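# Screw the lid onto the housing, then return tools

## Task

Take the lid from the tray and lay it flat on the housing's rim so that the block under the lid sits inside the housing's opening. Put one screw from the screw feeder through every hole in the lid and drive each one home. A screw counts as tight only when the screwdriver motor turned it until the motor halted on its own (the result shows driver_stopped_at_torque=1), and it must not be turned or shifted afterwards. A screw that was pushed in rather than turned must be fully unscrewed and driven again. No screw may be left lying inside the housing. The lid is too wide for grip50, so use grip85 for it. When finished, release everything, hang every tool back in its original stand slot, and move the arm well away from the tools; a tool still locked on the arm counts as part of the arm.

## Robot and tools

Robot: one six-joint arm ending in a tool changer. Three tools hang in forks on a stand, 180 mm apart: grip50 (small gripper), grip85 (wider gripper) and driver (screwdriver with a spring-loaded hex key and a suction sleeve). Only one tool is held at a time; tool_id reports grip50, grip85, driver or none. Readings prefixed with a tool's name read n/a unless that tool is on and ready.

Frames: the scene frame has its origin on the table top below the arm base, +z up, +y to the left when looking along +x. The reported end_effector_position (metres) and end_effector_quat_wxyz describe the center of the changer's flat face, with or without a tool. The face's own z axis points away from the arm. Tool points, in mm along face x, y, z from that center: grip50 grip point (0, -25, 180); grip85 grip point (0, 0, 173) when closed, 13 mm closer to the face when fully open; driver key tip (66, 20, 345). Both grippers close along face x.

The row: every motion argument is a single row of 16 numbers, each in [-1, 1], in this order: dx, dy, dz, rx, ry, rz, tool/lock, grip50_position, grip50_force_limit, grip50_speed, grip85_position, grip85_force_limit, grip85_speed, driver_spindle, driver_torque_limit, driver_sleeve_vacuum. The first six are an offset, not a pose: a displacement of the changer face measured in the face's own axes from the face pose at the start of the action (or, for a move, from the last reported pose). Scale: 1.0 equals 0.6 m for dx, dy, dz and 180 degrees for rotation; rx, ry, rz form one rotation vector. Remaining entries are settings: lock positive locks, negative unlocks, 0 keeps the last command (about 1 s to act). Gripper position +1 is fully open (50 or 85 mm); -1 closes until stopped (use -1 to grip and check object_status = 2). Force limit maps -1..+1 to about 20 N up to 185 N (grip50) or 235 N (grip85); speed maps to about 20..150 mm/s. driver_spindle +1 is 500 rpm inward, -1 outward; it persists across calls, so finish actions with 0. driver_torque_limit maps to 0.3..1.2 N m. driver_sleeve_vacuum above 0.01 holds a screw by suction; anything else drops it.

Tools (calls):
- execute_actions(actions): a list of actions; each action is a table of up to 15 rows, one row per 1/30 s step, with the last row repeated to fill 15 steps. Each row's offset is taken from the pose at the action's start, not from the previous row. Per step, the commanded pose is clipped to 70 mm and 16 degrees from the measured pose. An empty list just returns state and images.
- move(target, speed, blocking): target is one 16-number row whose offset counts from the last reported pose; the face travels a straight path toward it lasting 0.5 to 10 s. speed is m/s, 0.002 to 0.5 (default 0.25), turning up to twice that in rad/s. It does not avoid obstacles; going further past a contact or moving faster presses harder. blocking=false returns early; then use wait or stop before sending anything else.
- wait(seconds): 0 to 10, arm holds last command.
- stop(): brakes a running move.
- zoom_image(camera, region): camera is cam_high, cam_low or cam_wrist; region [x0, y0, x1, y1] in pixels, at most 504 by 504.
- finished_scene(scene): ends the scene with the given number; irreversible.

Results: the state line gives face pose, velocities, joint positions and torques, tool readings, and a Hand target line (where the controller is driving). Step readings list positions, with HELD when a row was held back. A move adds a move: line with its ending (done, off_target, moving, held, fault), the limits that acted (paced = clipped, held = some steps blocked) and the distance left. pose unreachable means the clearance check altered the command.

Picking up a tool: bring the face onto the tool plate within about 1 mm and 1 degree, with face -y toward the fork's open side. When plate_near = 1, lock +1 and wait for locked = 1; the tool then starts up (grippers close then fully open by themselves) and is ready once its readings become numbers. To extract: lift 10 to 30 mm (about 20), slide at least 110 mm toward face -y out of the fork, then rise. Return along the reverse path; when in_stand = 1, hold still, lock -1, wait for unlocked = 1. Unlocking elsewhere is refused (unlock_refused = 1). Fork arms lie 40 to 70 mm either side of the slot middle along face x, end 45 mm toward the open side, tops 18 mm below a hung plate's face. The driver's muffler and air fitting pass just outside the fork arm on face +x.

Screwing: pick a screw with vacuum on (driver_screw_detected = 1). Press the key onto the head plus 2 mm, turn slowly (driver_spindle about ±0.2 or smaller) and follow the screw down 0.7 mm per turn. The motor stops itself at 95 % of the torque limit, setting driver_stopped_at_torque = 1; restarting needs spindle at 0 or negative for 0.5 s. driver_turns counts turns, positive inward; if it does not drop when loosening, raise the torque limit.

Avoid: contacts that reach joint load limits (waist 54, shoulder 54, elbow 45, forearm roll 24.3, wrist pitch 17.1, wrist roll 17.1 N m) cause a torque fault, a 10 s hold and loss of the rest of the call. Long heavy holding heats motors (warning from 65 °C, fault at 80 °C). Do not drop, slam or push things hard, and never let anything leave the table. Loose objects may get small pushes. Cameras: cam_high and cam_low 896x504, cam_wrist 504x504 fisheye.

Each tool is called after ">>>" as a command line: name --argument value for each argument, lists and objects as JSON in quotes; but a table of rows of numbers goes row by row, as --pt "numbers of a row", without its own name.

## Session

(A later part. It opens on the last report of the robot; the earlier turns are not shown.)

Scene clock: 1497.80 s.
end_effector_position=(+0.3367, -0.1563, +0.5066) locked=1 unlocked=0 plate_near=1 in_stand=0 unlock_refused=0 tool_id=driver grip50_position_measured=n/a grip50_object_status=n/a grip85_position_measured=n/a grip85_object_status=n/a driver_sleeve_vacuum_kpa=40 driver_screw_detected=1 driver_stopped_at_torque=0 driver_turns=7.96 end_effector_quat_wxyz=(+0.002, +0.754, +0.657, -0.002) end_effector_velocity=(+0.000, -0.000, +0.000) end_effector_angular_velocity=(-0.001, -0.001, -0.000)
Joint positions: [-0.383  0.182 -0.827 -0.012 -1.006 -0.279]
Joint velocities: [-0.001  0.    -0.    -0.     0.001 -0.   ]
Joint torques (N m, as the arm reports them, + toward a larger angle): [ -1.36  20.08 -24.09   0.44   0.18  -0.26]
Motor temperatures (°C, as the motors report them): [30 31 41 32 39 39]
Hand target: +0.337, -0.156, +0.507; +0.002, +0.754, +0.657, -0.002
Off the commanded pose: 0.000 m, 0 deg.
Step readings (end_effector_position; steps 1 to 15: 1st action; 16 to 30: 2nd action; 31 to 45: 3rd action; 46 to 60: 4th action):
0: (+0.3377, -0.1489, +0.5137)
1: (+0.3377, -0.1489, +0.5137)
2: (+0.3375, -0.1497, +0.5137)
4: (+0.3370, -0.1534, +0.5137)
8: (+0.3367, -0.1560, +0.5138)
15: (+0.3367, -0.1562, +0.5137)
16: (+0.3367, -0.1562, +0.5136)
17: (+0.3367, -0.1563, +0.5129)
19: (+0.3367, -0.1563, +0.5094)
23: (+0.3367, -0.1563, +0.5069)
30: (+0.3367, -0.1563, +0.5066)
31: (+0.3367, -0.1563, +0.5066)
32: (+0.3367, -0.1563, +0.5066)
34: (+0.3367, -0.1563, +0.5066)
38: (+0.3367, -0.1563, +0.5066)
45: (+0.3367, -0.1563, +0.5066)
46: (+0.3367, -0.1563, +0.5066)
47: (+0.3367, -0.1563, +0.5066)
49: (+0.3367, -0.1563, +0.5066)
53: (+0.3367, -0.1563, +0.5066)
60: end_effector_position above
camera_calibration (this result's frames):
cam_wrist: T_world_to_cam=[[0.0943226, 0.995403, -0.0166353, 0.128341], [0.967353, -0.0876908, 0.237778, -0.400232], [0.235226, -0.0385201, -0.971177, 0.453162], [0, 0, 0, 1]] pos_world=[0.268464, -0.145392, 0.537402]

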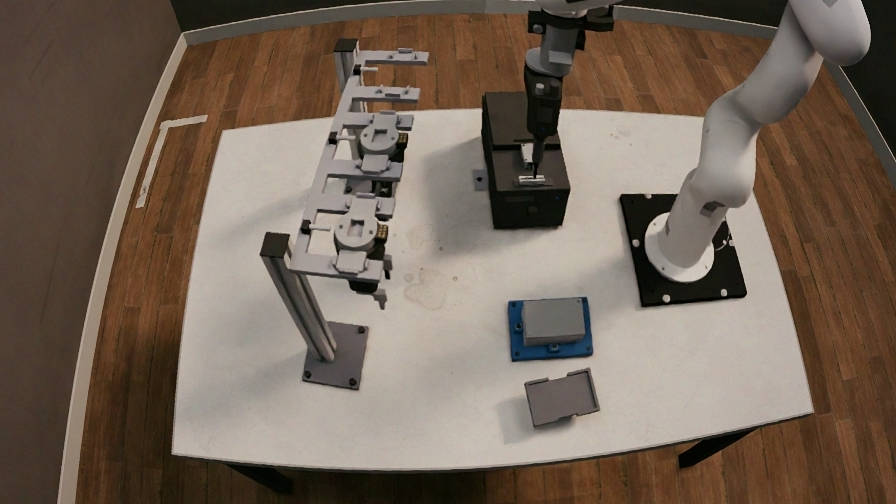

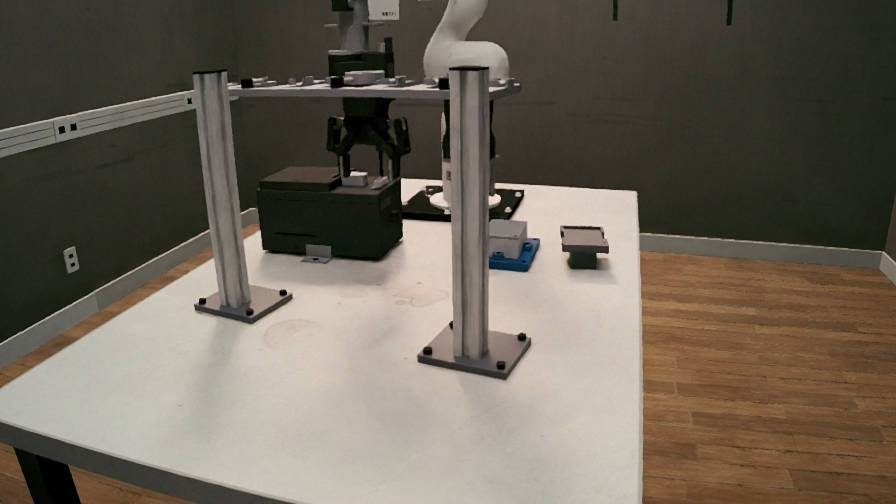

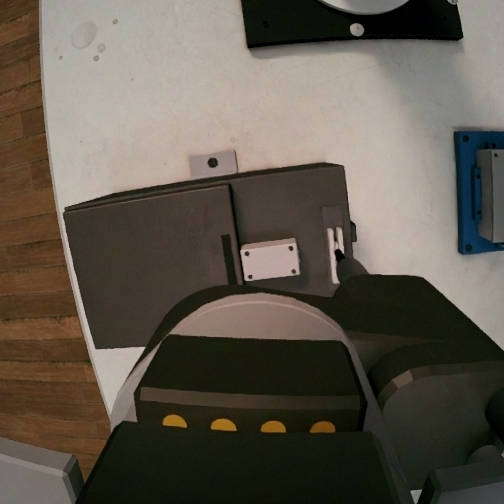

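Got it. Lift and go to hole A.

>>> move --target '[0,0,-0.06,0,0,0,0,0,0,0,0,0,0,0,0,1]' --speed 0.05

>>> move --target '[0.3689,-0.0633,0,0,0,0,0,0,0,0,0,0,0,0,0,1]' --speed 0.2

Scene clock: 1504.23 s.
end_effector_position=(+0.3367, -0.1561, +0.5424) locked=1 unlocked=0 plate_near=1 in_stand=0 unlock_refused=0 tool_id=driver grip50_position_measured=n/a grip50_object_status=n/a grip85_position_measured=n/a grip85_object_status=n/a driver_sleeve_vacuum_kpa=39 driver_screw_detected=1 driver_stopped_at_torque=0 driver_turns=7.95 end_effector_quat_wxyz=(+0.002, +0.754, +0.657, -0.002) end_effector_velocity=(-0.000, -0.000, +0.001) end_effector_angular_velocity=(+0.001, +0.002, +0.000)
Joint positions: [-0.382  0.201 -0.893 -0.011 -1.09  -0.279]
Joint velocities: [-0.001 -0.    -0.002 -0.    -0.003 -0.001]
Joint torques (N m, as the arm reports them, + toward a larger angle): [ -1.36  21.35 -26.69   0.93   0.09  -0.31]
Motor temperatures (°C, as the motors report them): [30 31 41 32 39 39]
Hand target: +0.337, -0.156, +0.543; +0.002, +0.754, +0.657, -0.002
Off the commanded pose: 0.000 m, 0 deg.
move: done
camera_calibration (this result's frames):
cam_wrist: T_world_to_cam=[[0.0941884, 0.995418, -0.0164885, 0.128678], [0.967417, -0.0876041, 0.237548, -0.408639], [0.235015, -0.0383255, -0.971236, 0.488099], [0, 0, 0, 1]] pos_world=[0.268494, -0.14518, 0.573253]

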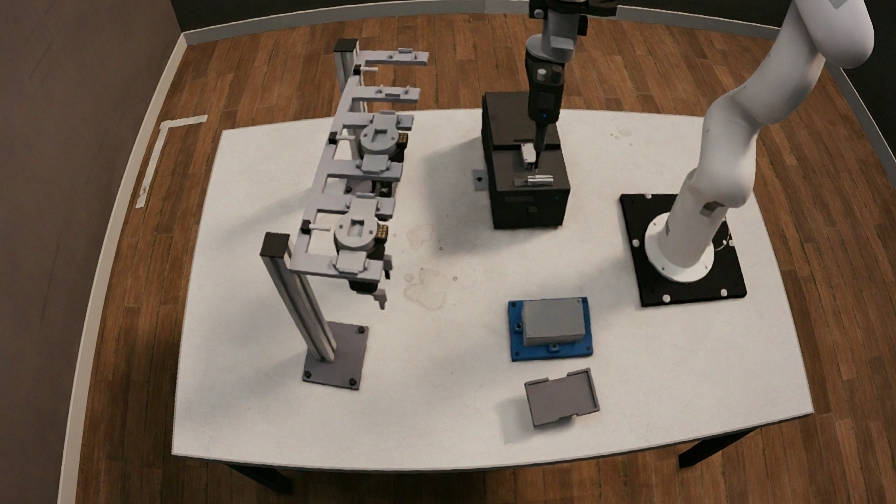

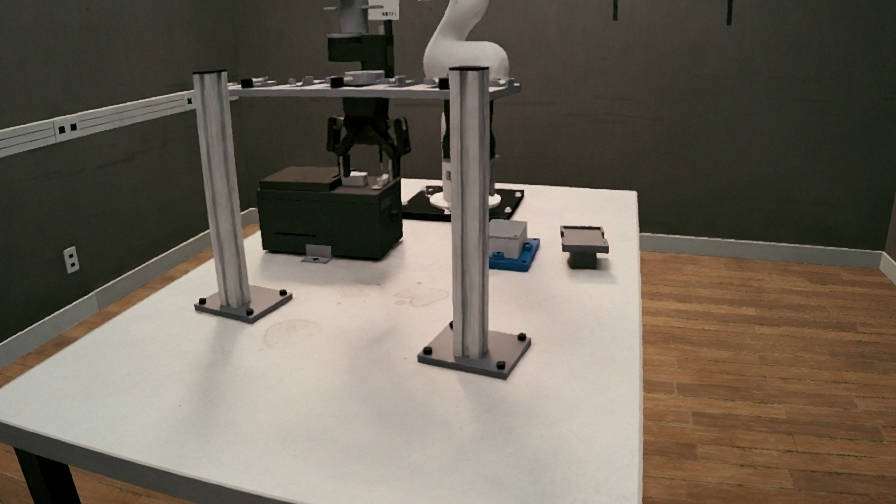

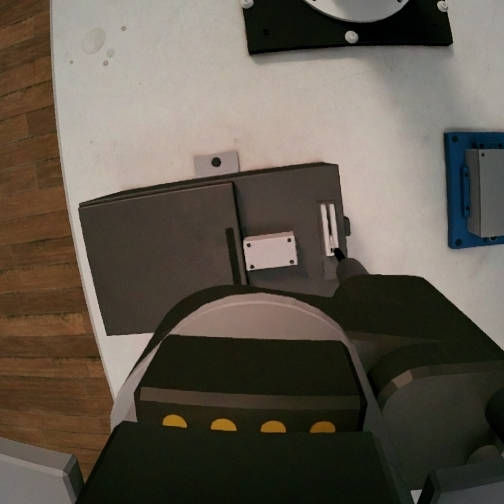

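Scene clock: 1505.83 s.
end_effector_position=(+0.3296, +0.0682, +0.5412) locked=1 unlocked=0 plate_near=1 in_stand=0 unlock_refused=0 tool_id=driver grip50_position_measured=n/a grip50_object_status=n/a grip85_position_measured=n/a grip85_object_status=n/a driver_sleeve_vacuum_kpa=39 driver_screw_detected=1 driver_stopped_at_torque=0 driver_turns=7.95 end_effector_quat_wxyz=(+0.001, +0.754, +0.657, -0.002) end_effector_velocity=(+0.000, +0.001, +0.000) end_effector_angular_velocity=(-0.000, -0.001, -0.000)
Joint positions: [ 0.257  0.285 -0.82  -0.01  -1.109  0.359]
Joint velocities: [ 0.003 -0.001 -0.002 -0.001  0.     0.004]
Joint torques (N m, as the arm reports them, + toward a larger angle): [ -1.51  16.56 -27.2    1.04   0.61  -0.31]
Motor temperatures (°C, as the motors report them): [30 31 41 32 39 39]
Hand target: +0.330, +0.068, +0.541; +0.001, +0.754, +0.657, -0.002
Off the commanded pose: 0.000 m, 0 deg.
move: done
camera_calibration (this result's frames):
cam_wrist: T_world_to_cam=[[0.094397, 0.995411, -0.0156898, -0.0944526], [0.967625, -0.0880335, 0.236543, -0.381346], [0.234077, -0.0375108, -0.971494, 0.497586], [0, 0, 0, 1]] pos_world=[0.261443, 0.0791127, 0.572125]

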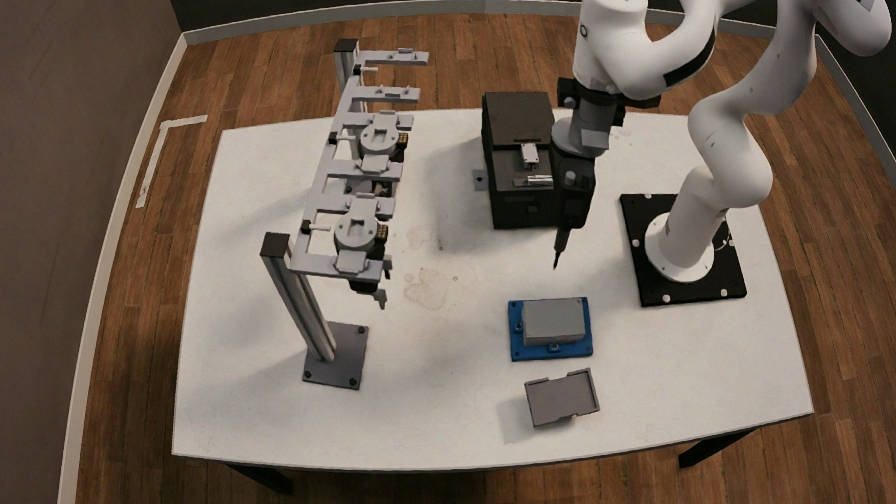

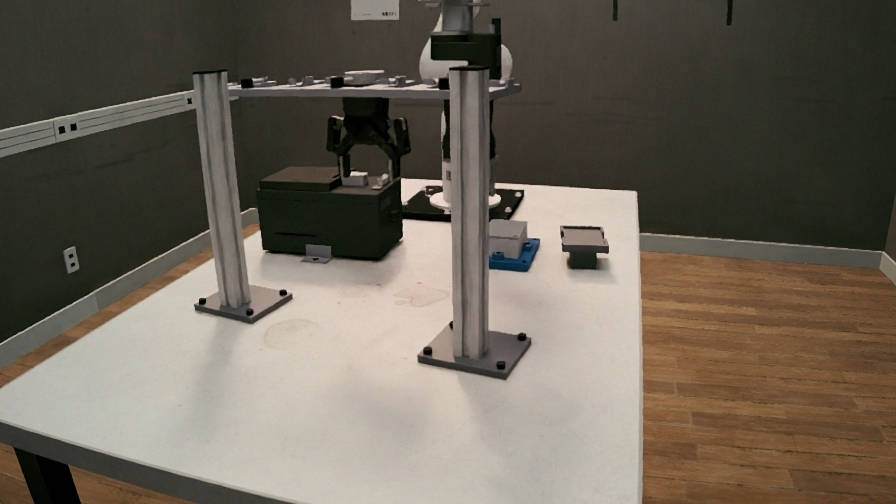

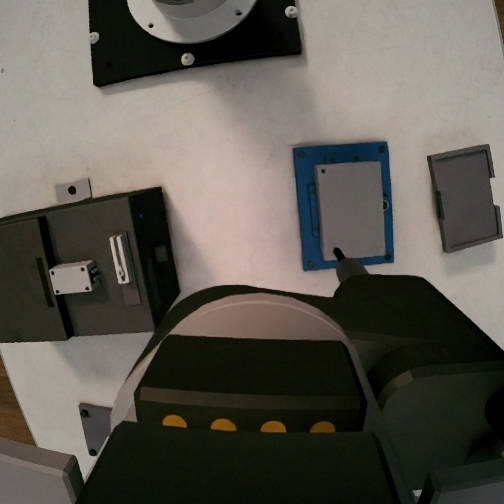

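>>> move --target '[-0.0047,-0.1103,0.16,0,0,0,0,0,0,0,0,0,0,0,0,1]' --speed 0.12

>>> zoom_image --camera "cam_wrist" --region '[310, 220, 370, 280]'

Scene clock: 1546.37 s.
end_effector_position=(+0.2637, +0.0741, +0.4456) locked=1 unlocked=0 plate_near=1 in_stand=0 unlock_refused=0 tool_id=driver grip50_position_measured=n/a grip50_object_status=n/a grip85_position_measured=n/a grip85_object_status=n/a driver_sleeve_vacuum_kpa=39 driver_screw_detected=1 driver_stopped_at_torque=0 driver_turns=7.95 end_effector_quat_wxyz=(+0.001, +0.754, +0.657, -0.001) end_effector_velocity=(-0.001, -0.000, -0.002) end_effector_angular_velocity=(-0.001, +0.003, -0.000)
Joint positions: [ 0.328  0.408 -0.517 -0.011 -0.929  0.432]
Joint velocities: [ 0.001  0.     0.004 -0.001  0.     0.002]
Joint torques (N m, as the arm reports them, + toward a larger angle): [ -1.59   7.25 -25.76   0.59   0.74  -0.27]
Motor temperatures (°C, as the motors report them): [30 30 41 32 39 39]
Hand target: +0.263, +0.074, +0.445; +0.001, +0.754, +0.657, -0.002
Off the commanded pose: 0.000 m, 0 deg.
move: done
camera_calibration (this result's frames):
cam_wrist: T_world_to_cam=[[0.0947171, 0.995384, -0.0154583, -0.095799], [0.967434, -0.0883739, 0.237193, -0.29468], [0.234732, -0.0374212, -0.971339, 0.420071], [0, 0, 0, 1]] pos_world=[0.195553, 0.0850343, 0.476447]

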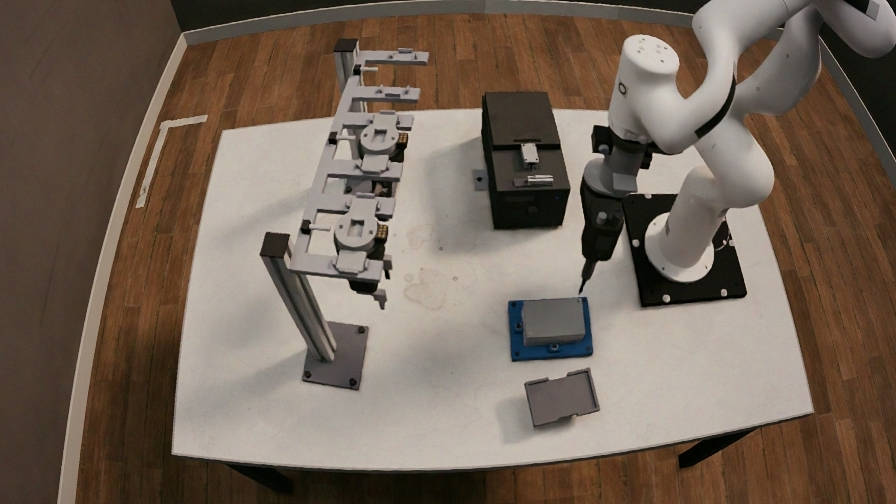

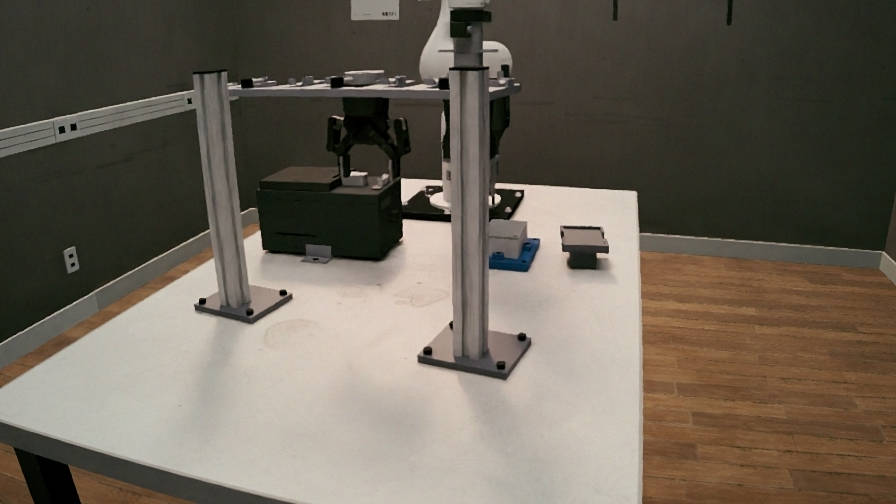

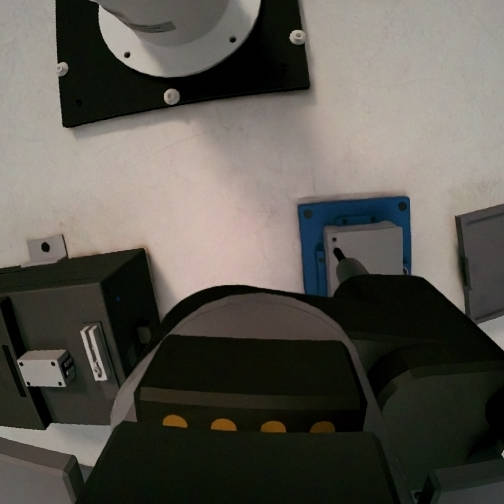

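Region (310, 220, 370, 280) of cam_wrist's 504x504 image, scaled by 8.400, with more detail than that image has.

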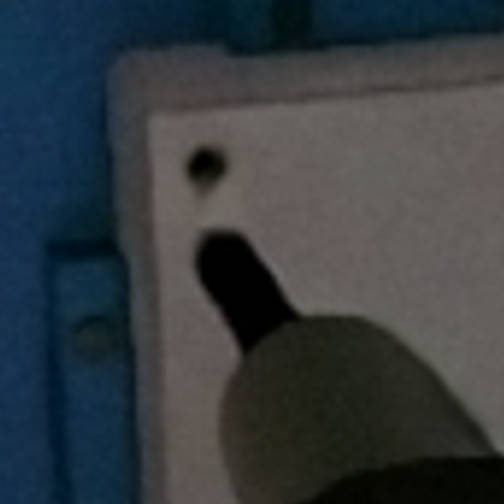

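>>> move --target '[0.0062,-0.004,0.026,0,0,0,0,0,0,0,0,0,0,0,0,1]' --speed 0.03

>>> zoom_image --camera "cam_wrist" --region '[315, 230, 355, 270]'

>>> zoom_image --camera "cam_high" --region '[560, 280, 600, 320]'

>>> zoom_image --camera "cam_low" --region '[480, 200, 520, 240]'

Scene clock: 1569.63 s.
end_effector_position=(+0.2619, +0.0781, +0.4301) locked=1 unlocked=0 plate_near=1 in_stand=0 unlock_refused=0 tool_id=driver grip50_position_measured=n/a grip50_object_status=n/a grip85_position_measured=n/a grip85_object_status=n/a driver_sleeve_vacuum_kpa=39 driver_screw_detected=1 driver_stopped_at_torque=0 driver_turns=7.95 end_effector_quat_wxyz=(+0.001, +0.754, +0.657, -0.001) end_effector_velocity=(+0.000, +0.000, -0.000) end_effector_angular_velocity=(+0.000, -0.002, -0.000)
Joint positions: [ 0.343  0.393 -0.49  -0.011 -0.887  0.448]
Joint velocities: [ 0.    -0.001  0.001 -0.     0.004  0.001]
Joint torques (N m, as the arm reports them, + toward a larger angle): [ -1.93   9.07 -25.73   0.73   0.72  -0.31]
Motor temperatures (°C, as the motors report them): [30 30 42 32 39 39]
Hand target: +0.262, +0.078, +0.430; +0.001, +0.754, +0.657, -0.001
Off the commanded pose: 0.000 m, 0 deg.
move: done
camera_calibration (this result's frames):
cam_wrist: T_world_to_cam=[[0.0947762, 0.995379, -0.0154339, -0.0997964], [0.967406, -0.0884334, 0.237288, -0.288893], [0.234827, -0.0374202, -0.971317, 0.405538], [0, 0, 0, 1]] pos_world=[0.193704, 0.0889627, 0.460917]

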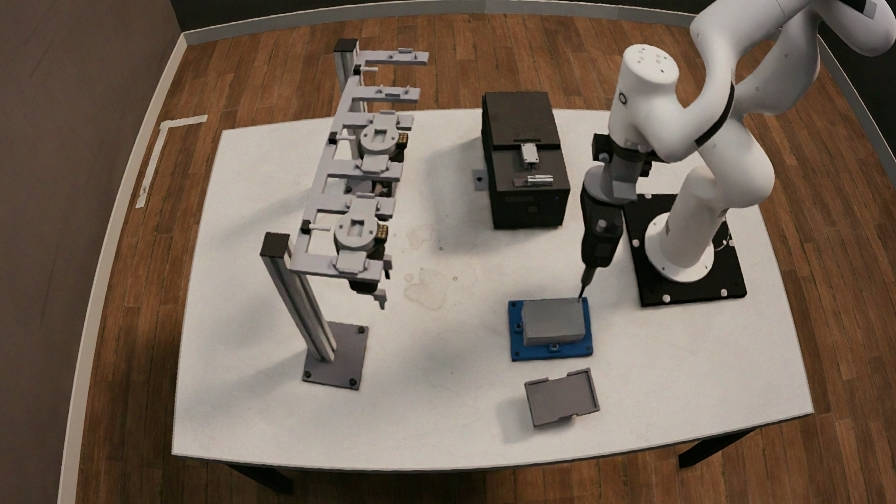

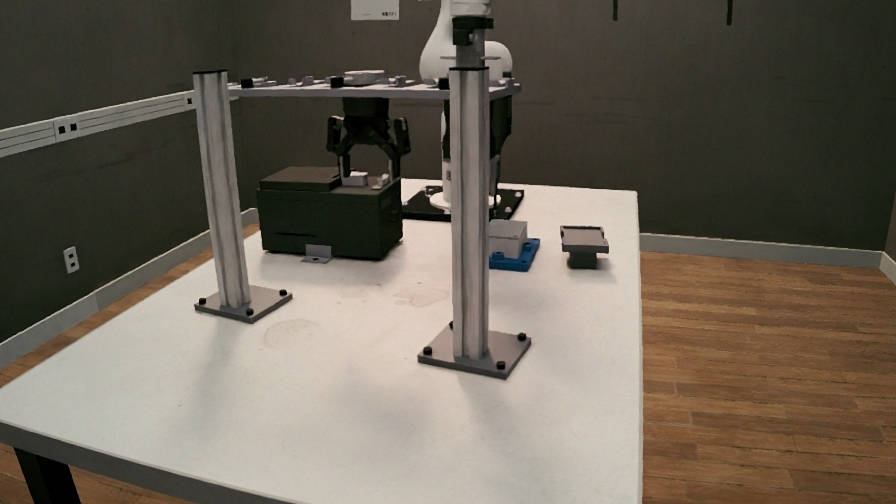

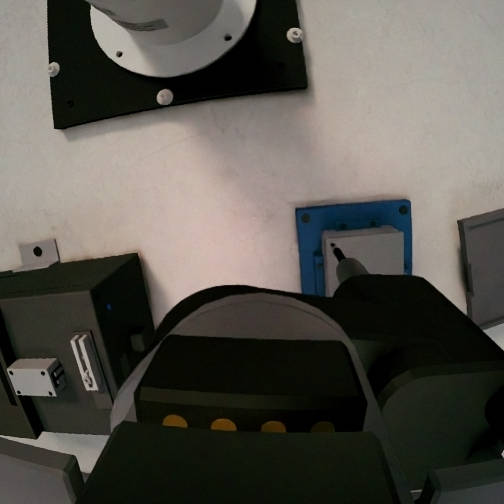

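Region (315, 230, 355, 270) of cam_wrist's 504x504 image, scaled by 12.600, with more detail than that image has.

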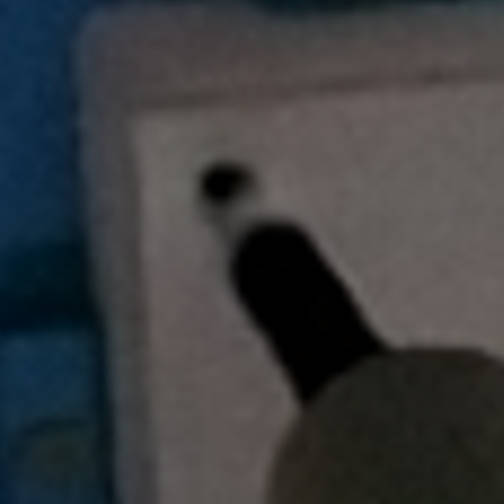

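Region (560, 280, 600, 320) of cam_high's 896x504 image, scaled by 12.600, with more detail than that image has.

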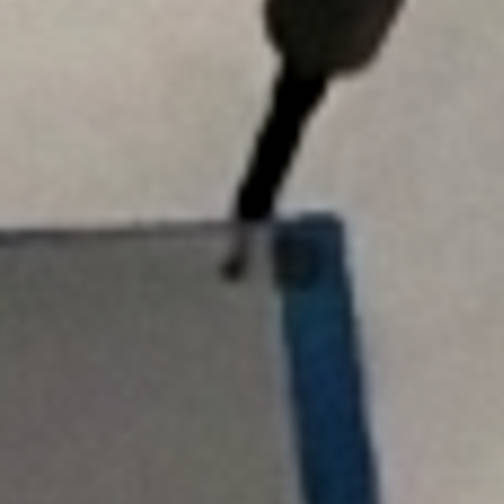

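Region (480, 200, 520, 240) of cam_low's 896x504 image, scaled by 12.600, with more detail than that image has.

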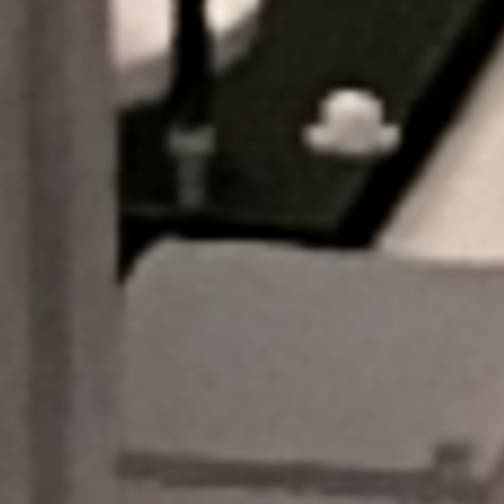

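>>> execute_actions --actions '[[[-0.0005,-0.0015,0,0,0,0,0,0,0,0,0,0,0,0,-1,1]]]'

Scene clock: 1605.60 s.
end_effector_position=(+0.2610, +0.0779, +0.4301) locked=1 unlocked=0 plate_near=1 in_stand=0 unlock_refused=0 tool_id=driver grip50_position_measured=n/a grip50_object_status=n/a grip85_position_measured=n/a grip85_object_status=n/a driver_sleeve_vacuum_kpa=39 driver_screw_detected=1 driver_stopped_at_torque=0 driver_turns=7.95 end_effector_quat_wxyz=(+0.001, +0.754, +0.657, -0.001) end_effector_velocity=(-0.000, -0.000, +0.000) end_effector_angular_velocity=(-0.001, +0.001, -0.000)
Joint positions: [ 0.343  0.397 -0.488 -0.011 -0.888  0.448]
Joint velocities: [ 0.     0.001  0.001 -0.001 -0.001  0.001]
Joint torques (N m, as the arm reports them, + toward a larger angle): [ -0.77   7.8  -25.57   0.23   0.79  -0.29]
Motor temperatures (°C, as the motors report them): [30 30 42 32 39 39]
Hand target: +0.261, +0.078, +0.430; +0.001, +0.754, +0.657, -0.001
Off the commanded pose: 0.000 m, 0 deg.
Step readings (end_effector_position):
0: (+0.2619, +0.0781, +0.4300)
1: (+0.2619, +0.0781, +0.4300)
2: (+0.2617, +0.0781, +0.4300)
4: (+0.2613, +0.0780, +0.4301)
8: (+0.2610, +0.0779, +0.4301)
15: end_effector_position above
camera_calibration (this result's frames):
cam_wrist: T_world_to_cam=[[0.0947762, 0.995379, -0.015428, -0.0995413], [0.967403, -0.0884345, 0.237297, -0.288015], [0.234836, -0.0374153, -0.971315, 0.405748], [0, 0, 0, 1]] pos_world=[0.192776, 0.0887921, 0.460918]

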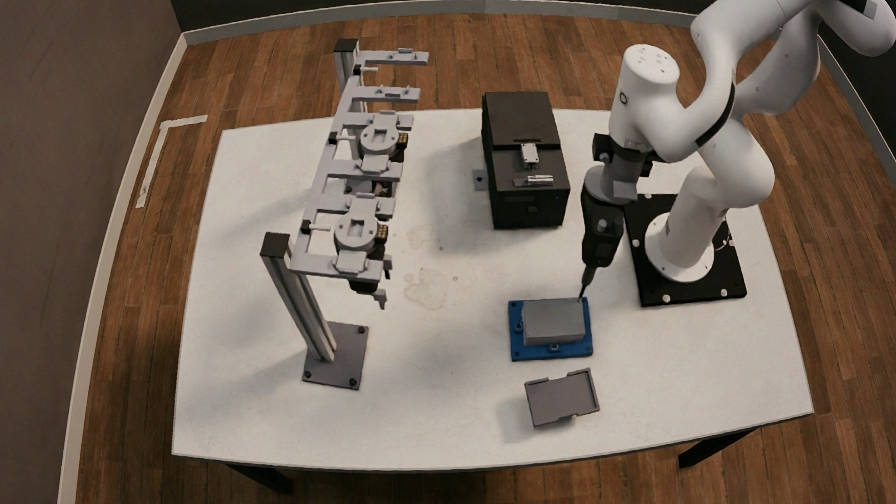

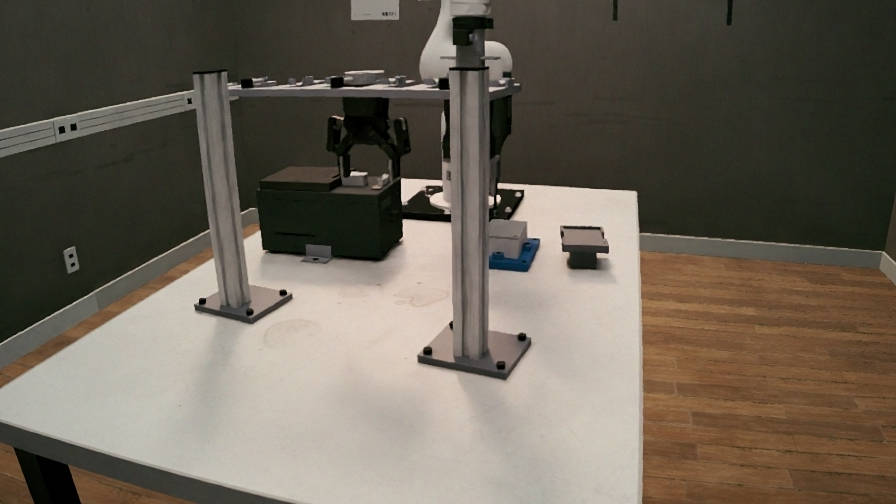

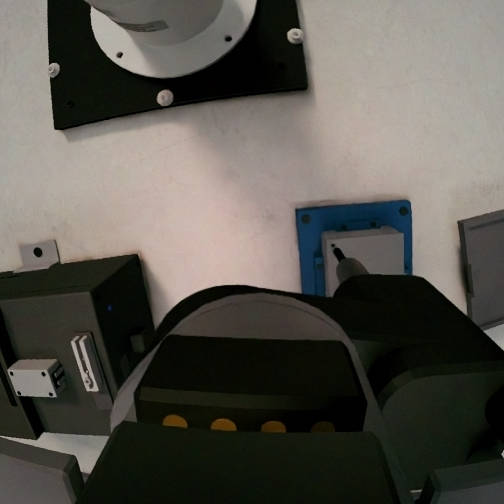

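>>> zoom_image --camera "cam_wrist" --region '[290,200,420,300]'

>>> execute_actions --actions '[[[0,0,0.011,0,0,0,0,0,0,0,0,0,0,0,-1,1]]]'

>>> zoom_image --camera "cam_wrist" --region '[315,230,355,270]'

Region (290, 200, 420, 300) of cam_wrist's 504x504 image, scaled by 3.877, with more detail than that image has; it fills the top 388 rows of this view, and the rest is white.

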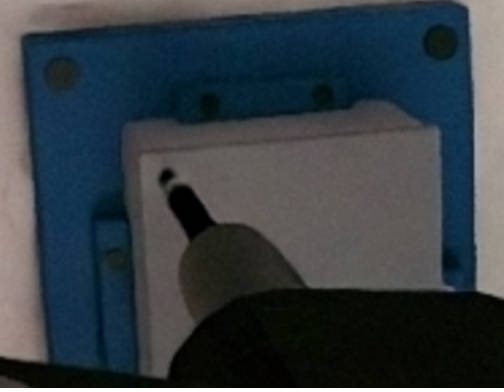

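Scene clock: 1612.33 s.
end_effector_position=(+0.2610, +0.0779, +0.4235) locked=1 unlocked=0 plate_near=1 in_stand=0 unlock_refused=0 tool_id=driver grip50_position_measured=n/a grip50_object_status=n/a grip85_position_measured=n/a grip85_object_status=n/a driver_sleeve_vacuum_kpa=39 driver_screw_detected=1 driver_stopped_at_torque=0 driver_turns=7.95 end_effector_quat_wxyz=(+0.001, +0.754, +0.657, -0.001) end_effector_velocity=(+0.000, -0.000, -0.000) end_effector_angular_velocity=(+0.000, -0.001, -0.001)
Joint positions: [ 0.343  0.389 -0.478 -0.011 -0.87   0.449]
Joint velocities: [-0.001 -0.     0.     0.     0.001  0.001]
Joint torques (N m, as the arm reports them, + toward a larger angle): [ -1.54   8.98 -25.38   0.67   0.78  -0.22]
Motor temperatures (°C, as the motors report them): [30 30 42 32 39 39]
Hand target: +0.261, +0.078, +0.423; +0.001, +0.754, +0.657, -0.001
Off the commanded pose: 0.000 m, 0 deg.
Step readings (end_effector_position):
0: (+0.2610, +0.0779, +0.4301)
1: (+0.2610, +0.0779, +0.4301)
2: (+0.2611, +0.0779, +0.4294)
4: (+0.2610, +0.0779, +0.4261)
8: (+0.2608, +0.0778, +0.4236)
15: end_effector_position above
camera_calibration (this result's frames):
cam_wrist: T_world_to_cam=[[0.0948043, 0.995377, -0.0154003, -0.0996343], [0.967374, -0.088464, 0.237406, -0.286516], [0.234946, -0.037405, -0.971288, 0.399341], [0, 0, 0, 1]] pos_world=[0.19279, 0.0887646, 0.454361]

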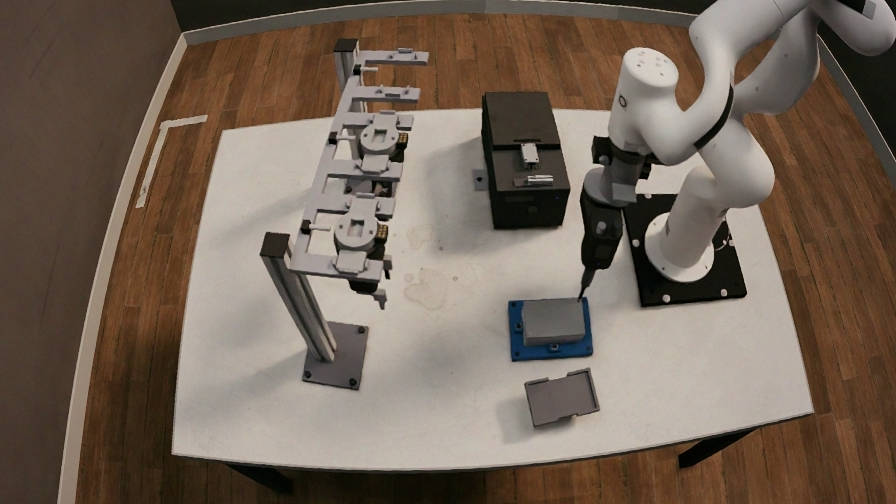

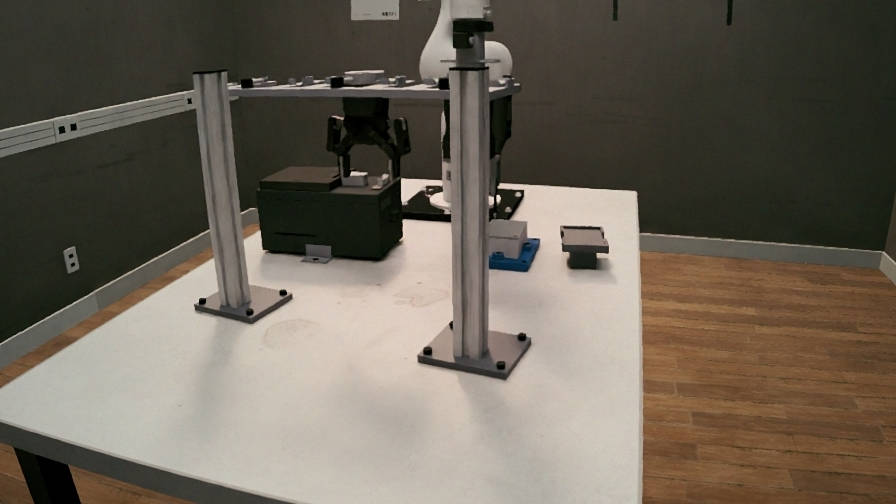

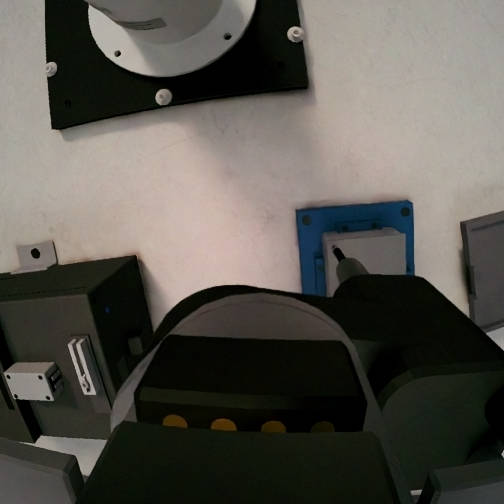

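Region (315, 230, 355, 270) of cam_wrist's 504x504 image, scaled by 12.600, with more detail than that image has.

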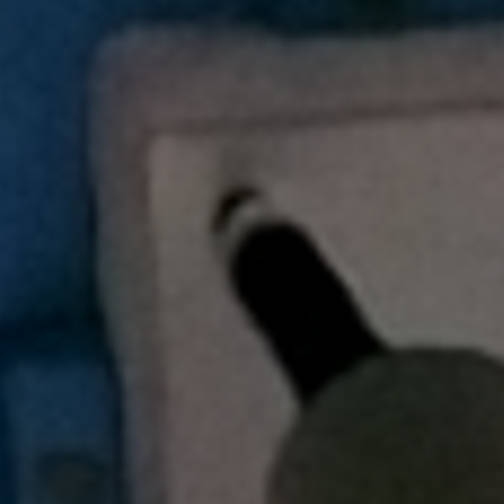

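>>> execute_actions --actions '[[[0,0,0.003,0,0,0,0,0,0,0,0,0,0,0,-1,1]],[[0,0,0.0015,0,0,0,0,0,0,0,0,0,0,0,-1,1]],[[0,0,0.0015,0,0,0,0,0,0,0,0,0,0,0,-1,1]]]'

Scene clock: 1620.73 s.
end_effector_position=(+0.2610, +0.0779, +0.4200) locked=1 unlocked=0 plate_near=1 in_stand=0 unlock_refused=0 tool_id=driver grip50_position_measured=n/a grip50_object_status=n/a grip85_position_measured=n/a grip85_object_status=n/a driver_sleeve_vacuum_kpa=40 driver_screw_detected=1 driver_stopped_at_torque=0 driver_turns=7.95 end_effector_quat_wxyz=(+0.001, +0.754, +0.657, -0.001) end_effector_velocity=(-0.000, -0.000, -0.000) end_effector_angular_velocity=(-0.000, +0.001, -0.001)
Joint positions: [ 0.343  0.384 -0.472 -0.011 -0.86   0.449]
Joint velocities: [-0.001  0.     0.     0.    -0.001 -0.   ]
Joint torques (N m, as the arm reports them, + toward a larger angle): [ -1.66   8.73 -25.47   0.41   0.68  -0.31]
Motor temperatures (°C, as the motors report them): [30 30 42 32 39 39]
Hand target: +0.261, +0.078, +0.420; +0.001, +0.754, +0.657, -0.001
Off the commanded pose: 0.000 m, 0 deg.
Step readings (end_effector_position; steps 1 to 15: 1st action; 16 to 30: 2nd action; 31 to 45: 3rd action):
0: (+0.2610, +0.0779, +0.4235)
1: (+0.2610, +0.0779, +0.4235)
2: (+0.2610, +0.0779, +0.4233)
4: (+0.2610, +0.0779, +0.4224)
8: (+0.2609, +0.0778, +0.4218)
15: (+0.2610, +0.0779, +0.4217)
16: (+0.2610, +0.0779, +0.4217)
17: (+0.2610, +0.0779, +0.4216)
19: (+0.2610, +0.0779, +0.4212)
23: (+0.2610, +0.0778, +0.4209)
30: (+0.2610, +0.0779, +0.4209)
31: (+0.2610, +0.0779, +0.4208)
32: (+0.2610, +0.0779, +0.4207)
34: (+0.2610, +0.0779, +0.4203)
38: (+0.2610, +0.0778, +0.4200)
45: end_effector_position above
camera_calibration (this result's frames):
cam_wrist: T_world_to_cam=[[0.0948186, 0.995376, -0.0153875, -0.0996834], [0.967359, -0.0884789, 0.237461, -0.285695], [0.235001, -0.037401, -0.971275, 0.395847], [0, 0, 0, 1]] pos_world=[0.192797, 0.0887495, 0.450784]

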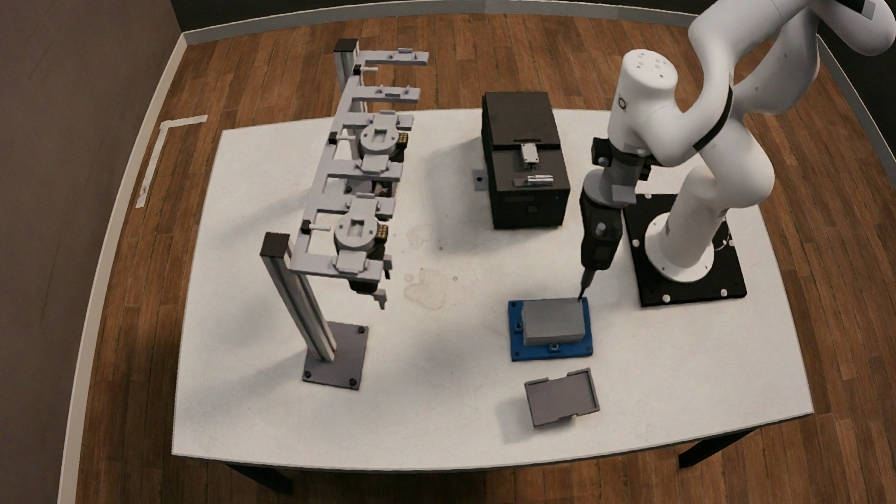

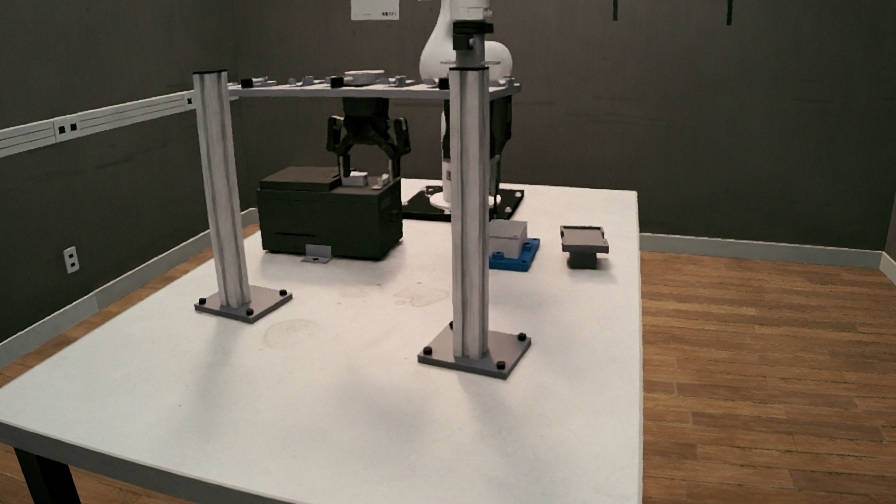

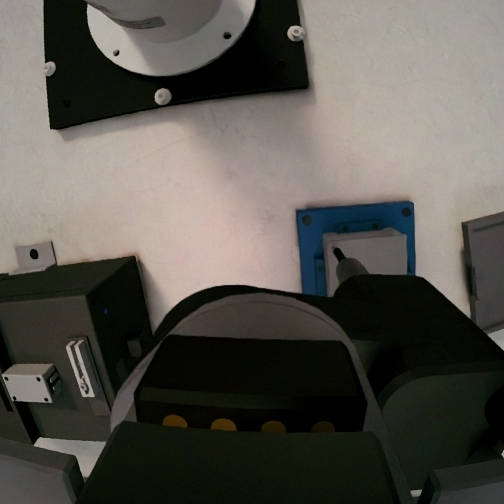

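>>> execute_actions --actions '[[[0,0,0.0017,0,0,0,0,0,0,0,0,0,0,0,-1,1]],[[0,0,0.0017,0,0,0,0,0,0,0,0,0,0,0,-1,1]]]'

Scene clock: 1625.60 s.
end_effector_position=(+0.2610, +0.0778, +0.4179) locked=1 unlocked=0 plate_near=1 in_stand=0 unlock_refused=0 tool_id=driver grip50_position_measured=n/a grip50_object_status=n/a grip85_position_measured=n/a grip85_object_status=n/a driver_sleeve_vacuum_kpa=40 driver_screw_detected=1 driver_stopped_at_torque=0 driver_turns=7.95 end_effector_quat_wxyz=(+0.001, +0.754, +0.657, -0.001) end_effector_velocity=(+0.000, -0.000, -0.000) end_effector_angular_velocity=(+0.001, -0.001, -0.001)
Joint positions: [ 0.343  0.381 -0.469 -0.012 -0.854  0.449]
Joint velocities: [-0.001  0.     0.001  0.     0.002 -0.   ]
Joint torques (N m, as the arm reports them, + toward a larger angle): [ -1.49   8.59 -25.85   0.42   0.7   -0.21]
Motor temperatures (°C, as the motors report them): [30 30 42 32 39 39]
Hand target: +0.261, +0.078, +0.418; +0.001, +0.754, +0.657, -0.001
Off the commanded pose: 0.000 m, 0 deg.
Step readings (end_effector_position; steps 1 to 15: 1st action; 16 to 30: 2nd action):
0: (+0.2610, +0.0779, +0.4200)
1: (+0.2610, +0.0779, +0.4199)
2: (+0.2610, +0.0779, +0.4198)
4: (+0.2610, +0.0779, +0.4193)
8: (+0.2610, +0.0778, +0.4190)
15: (+0.2610, +0.0778, +0.4189)
16: (+0.2610, +0.0778, +0.4189)
17: (+0.2610, +0.0779, +0.4188)
19: (+0.2610, +0.0778, +0.4183)
23: (+0.2610, +0.0778, +0.4179)
30: end_effector_position above
camera_calibration (this result's frames):
cam_wrist: T_world_to_cam=[[0.0948263, 0.995375, -0.0153825, -0.0997098], [0.967352, -0.0884865, 0.237486, -0.285228], [0.235027, -0.0374003, -0.971269, 0.393869], [0, 0, 0, 1]] pos_world=[0.192801, 0.0887407, 0.448757]

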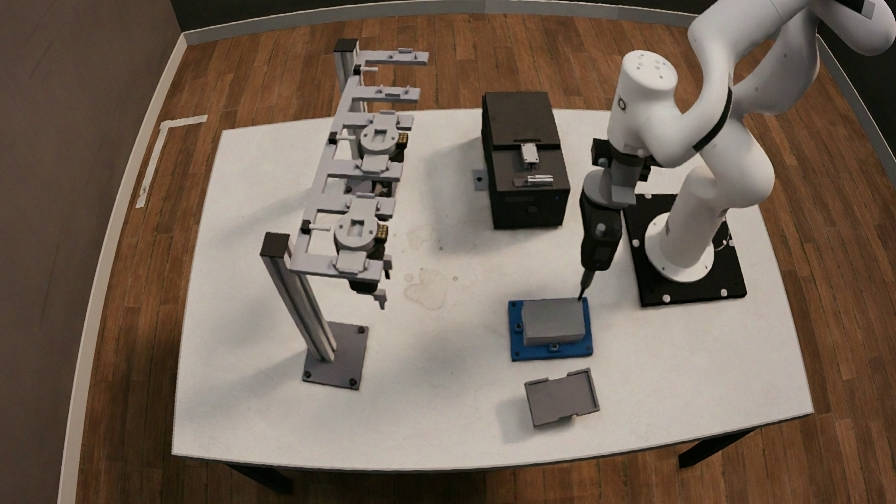

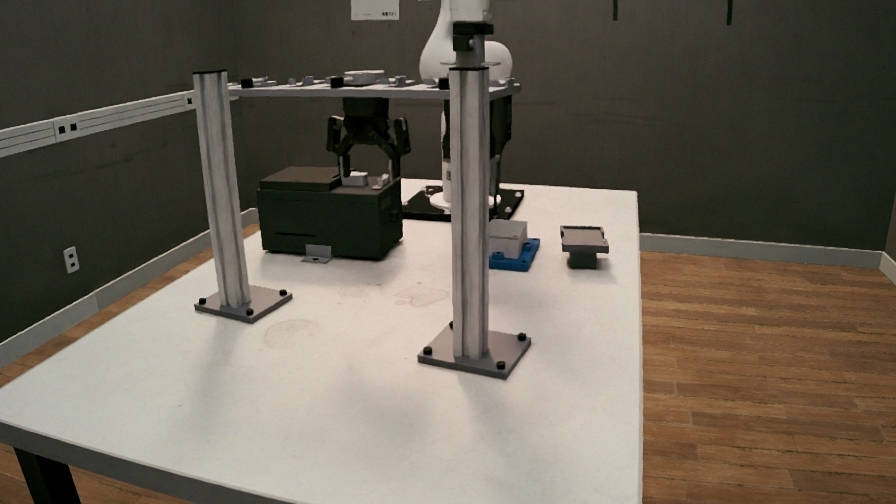

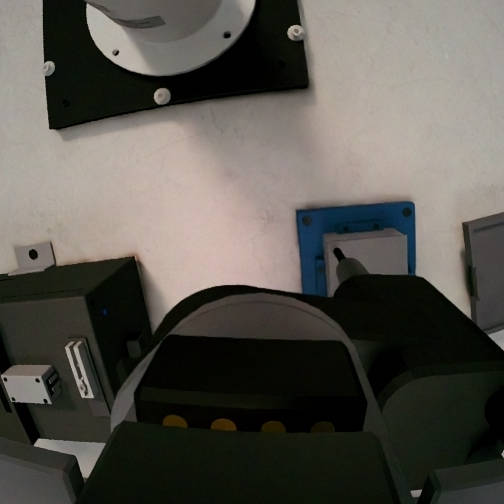

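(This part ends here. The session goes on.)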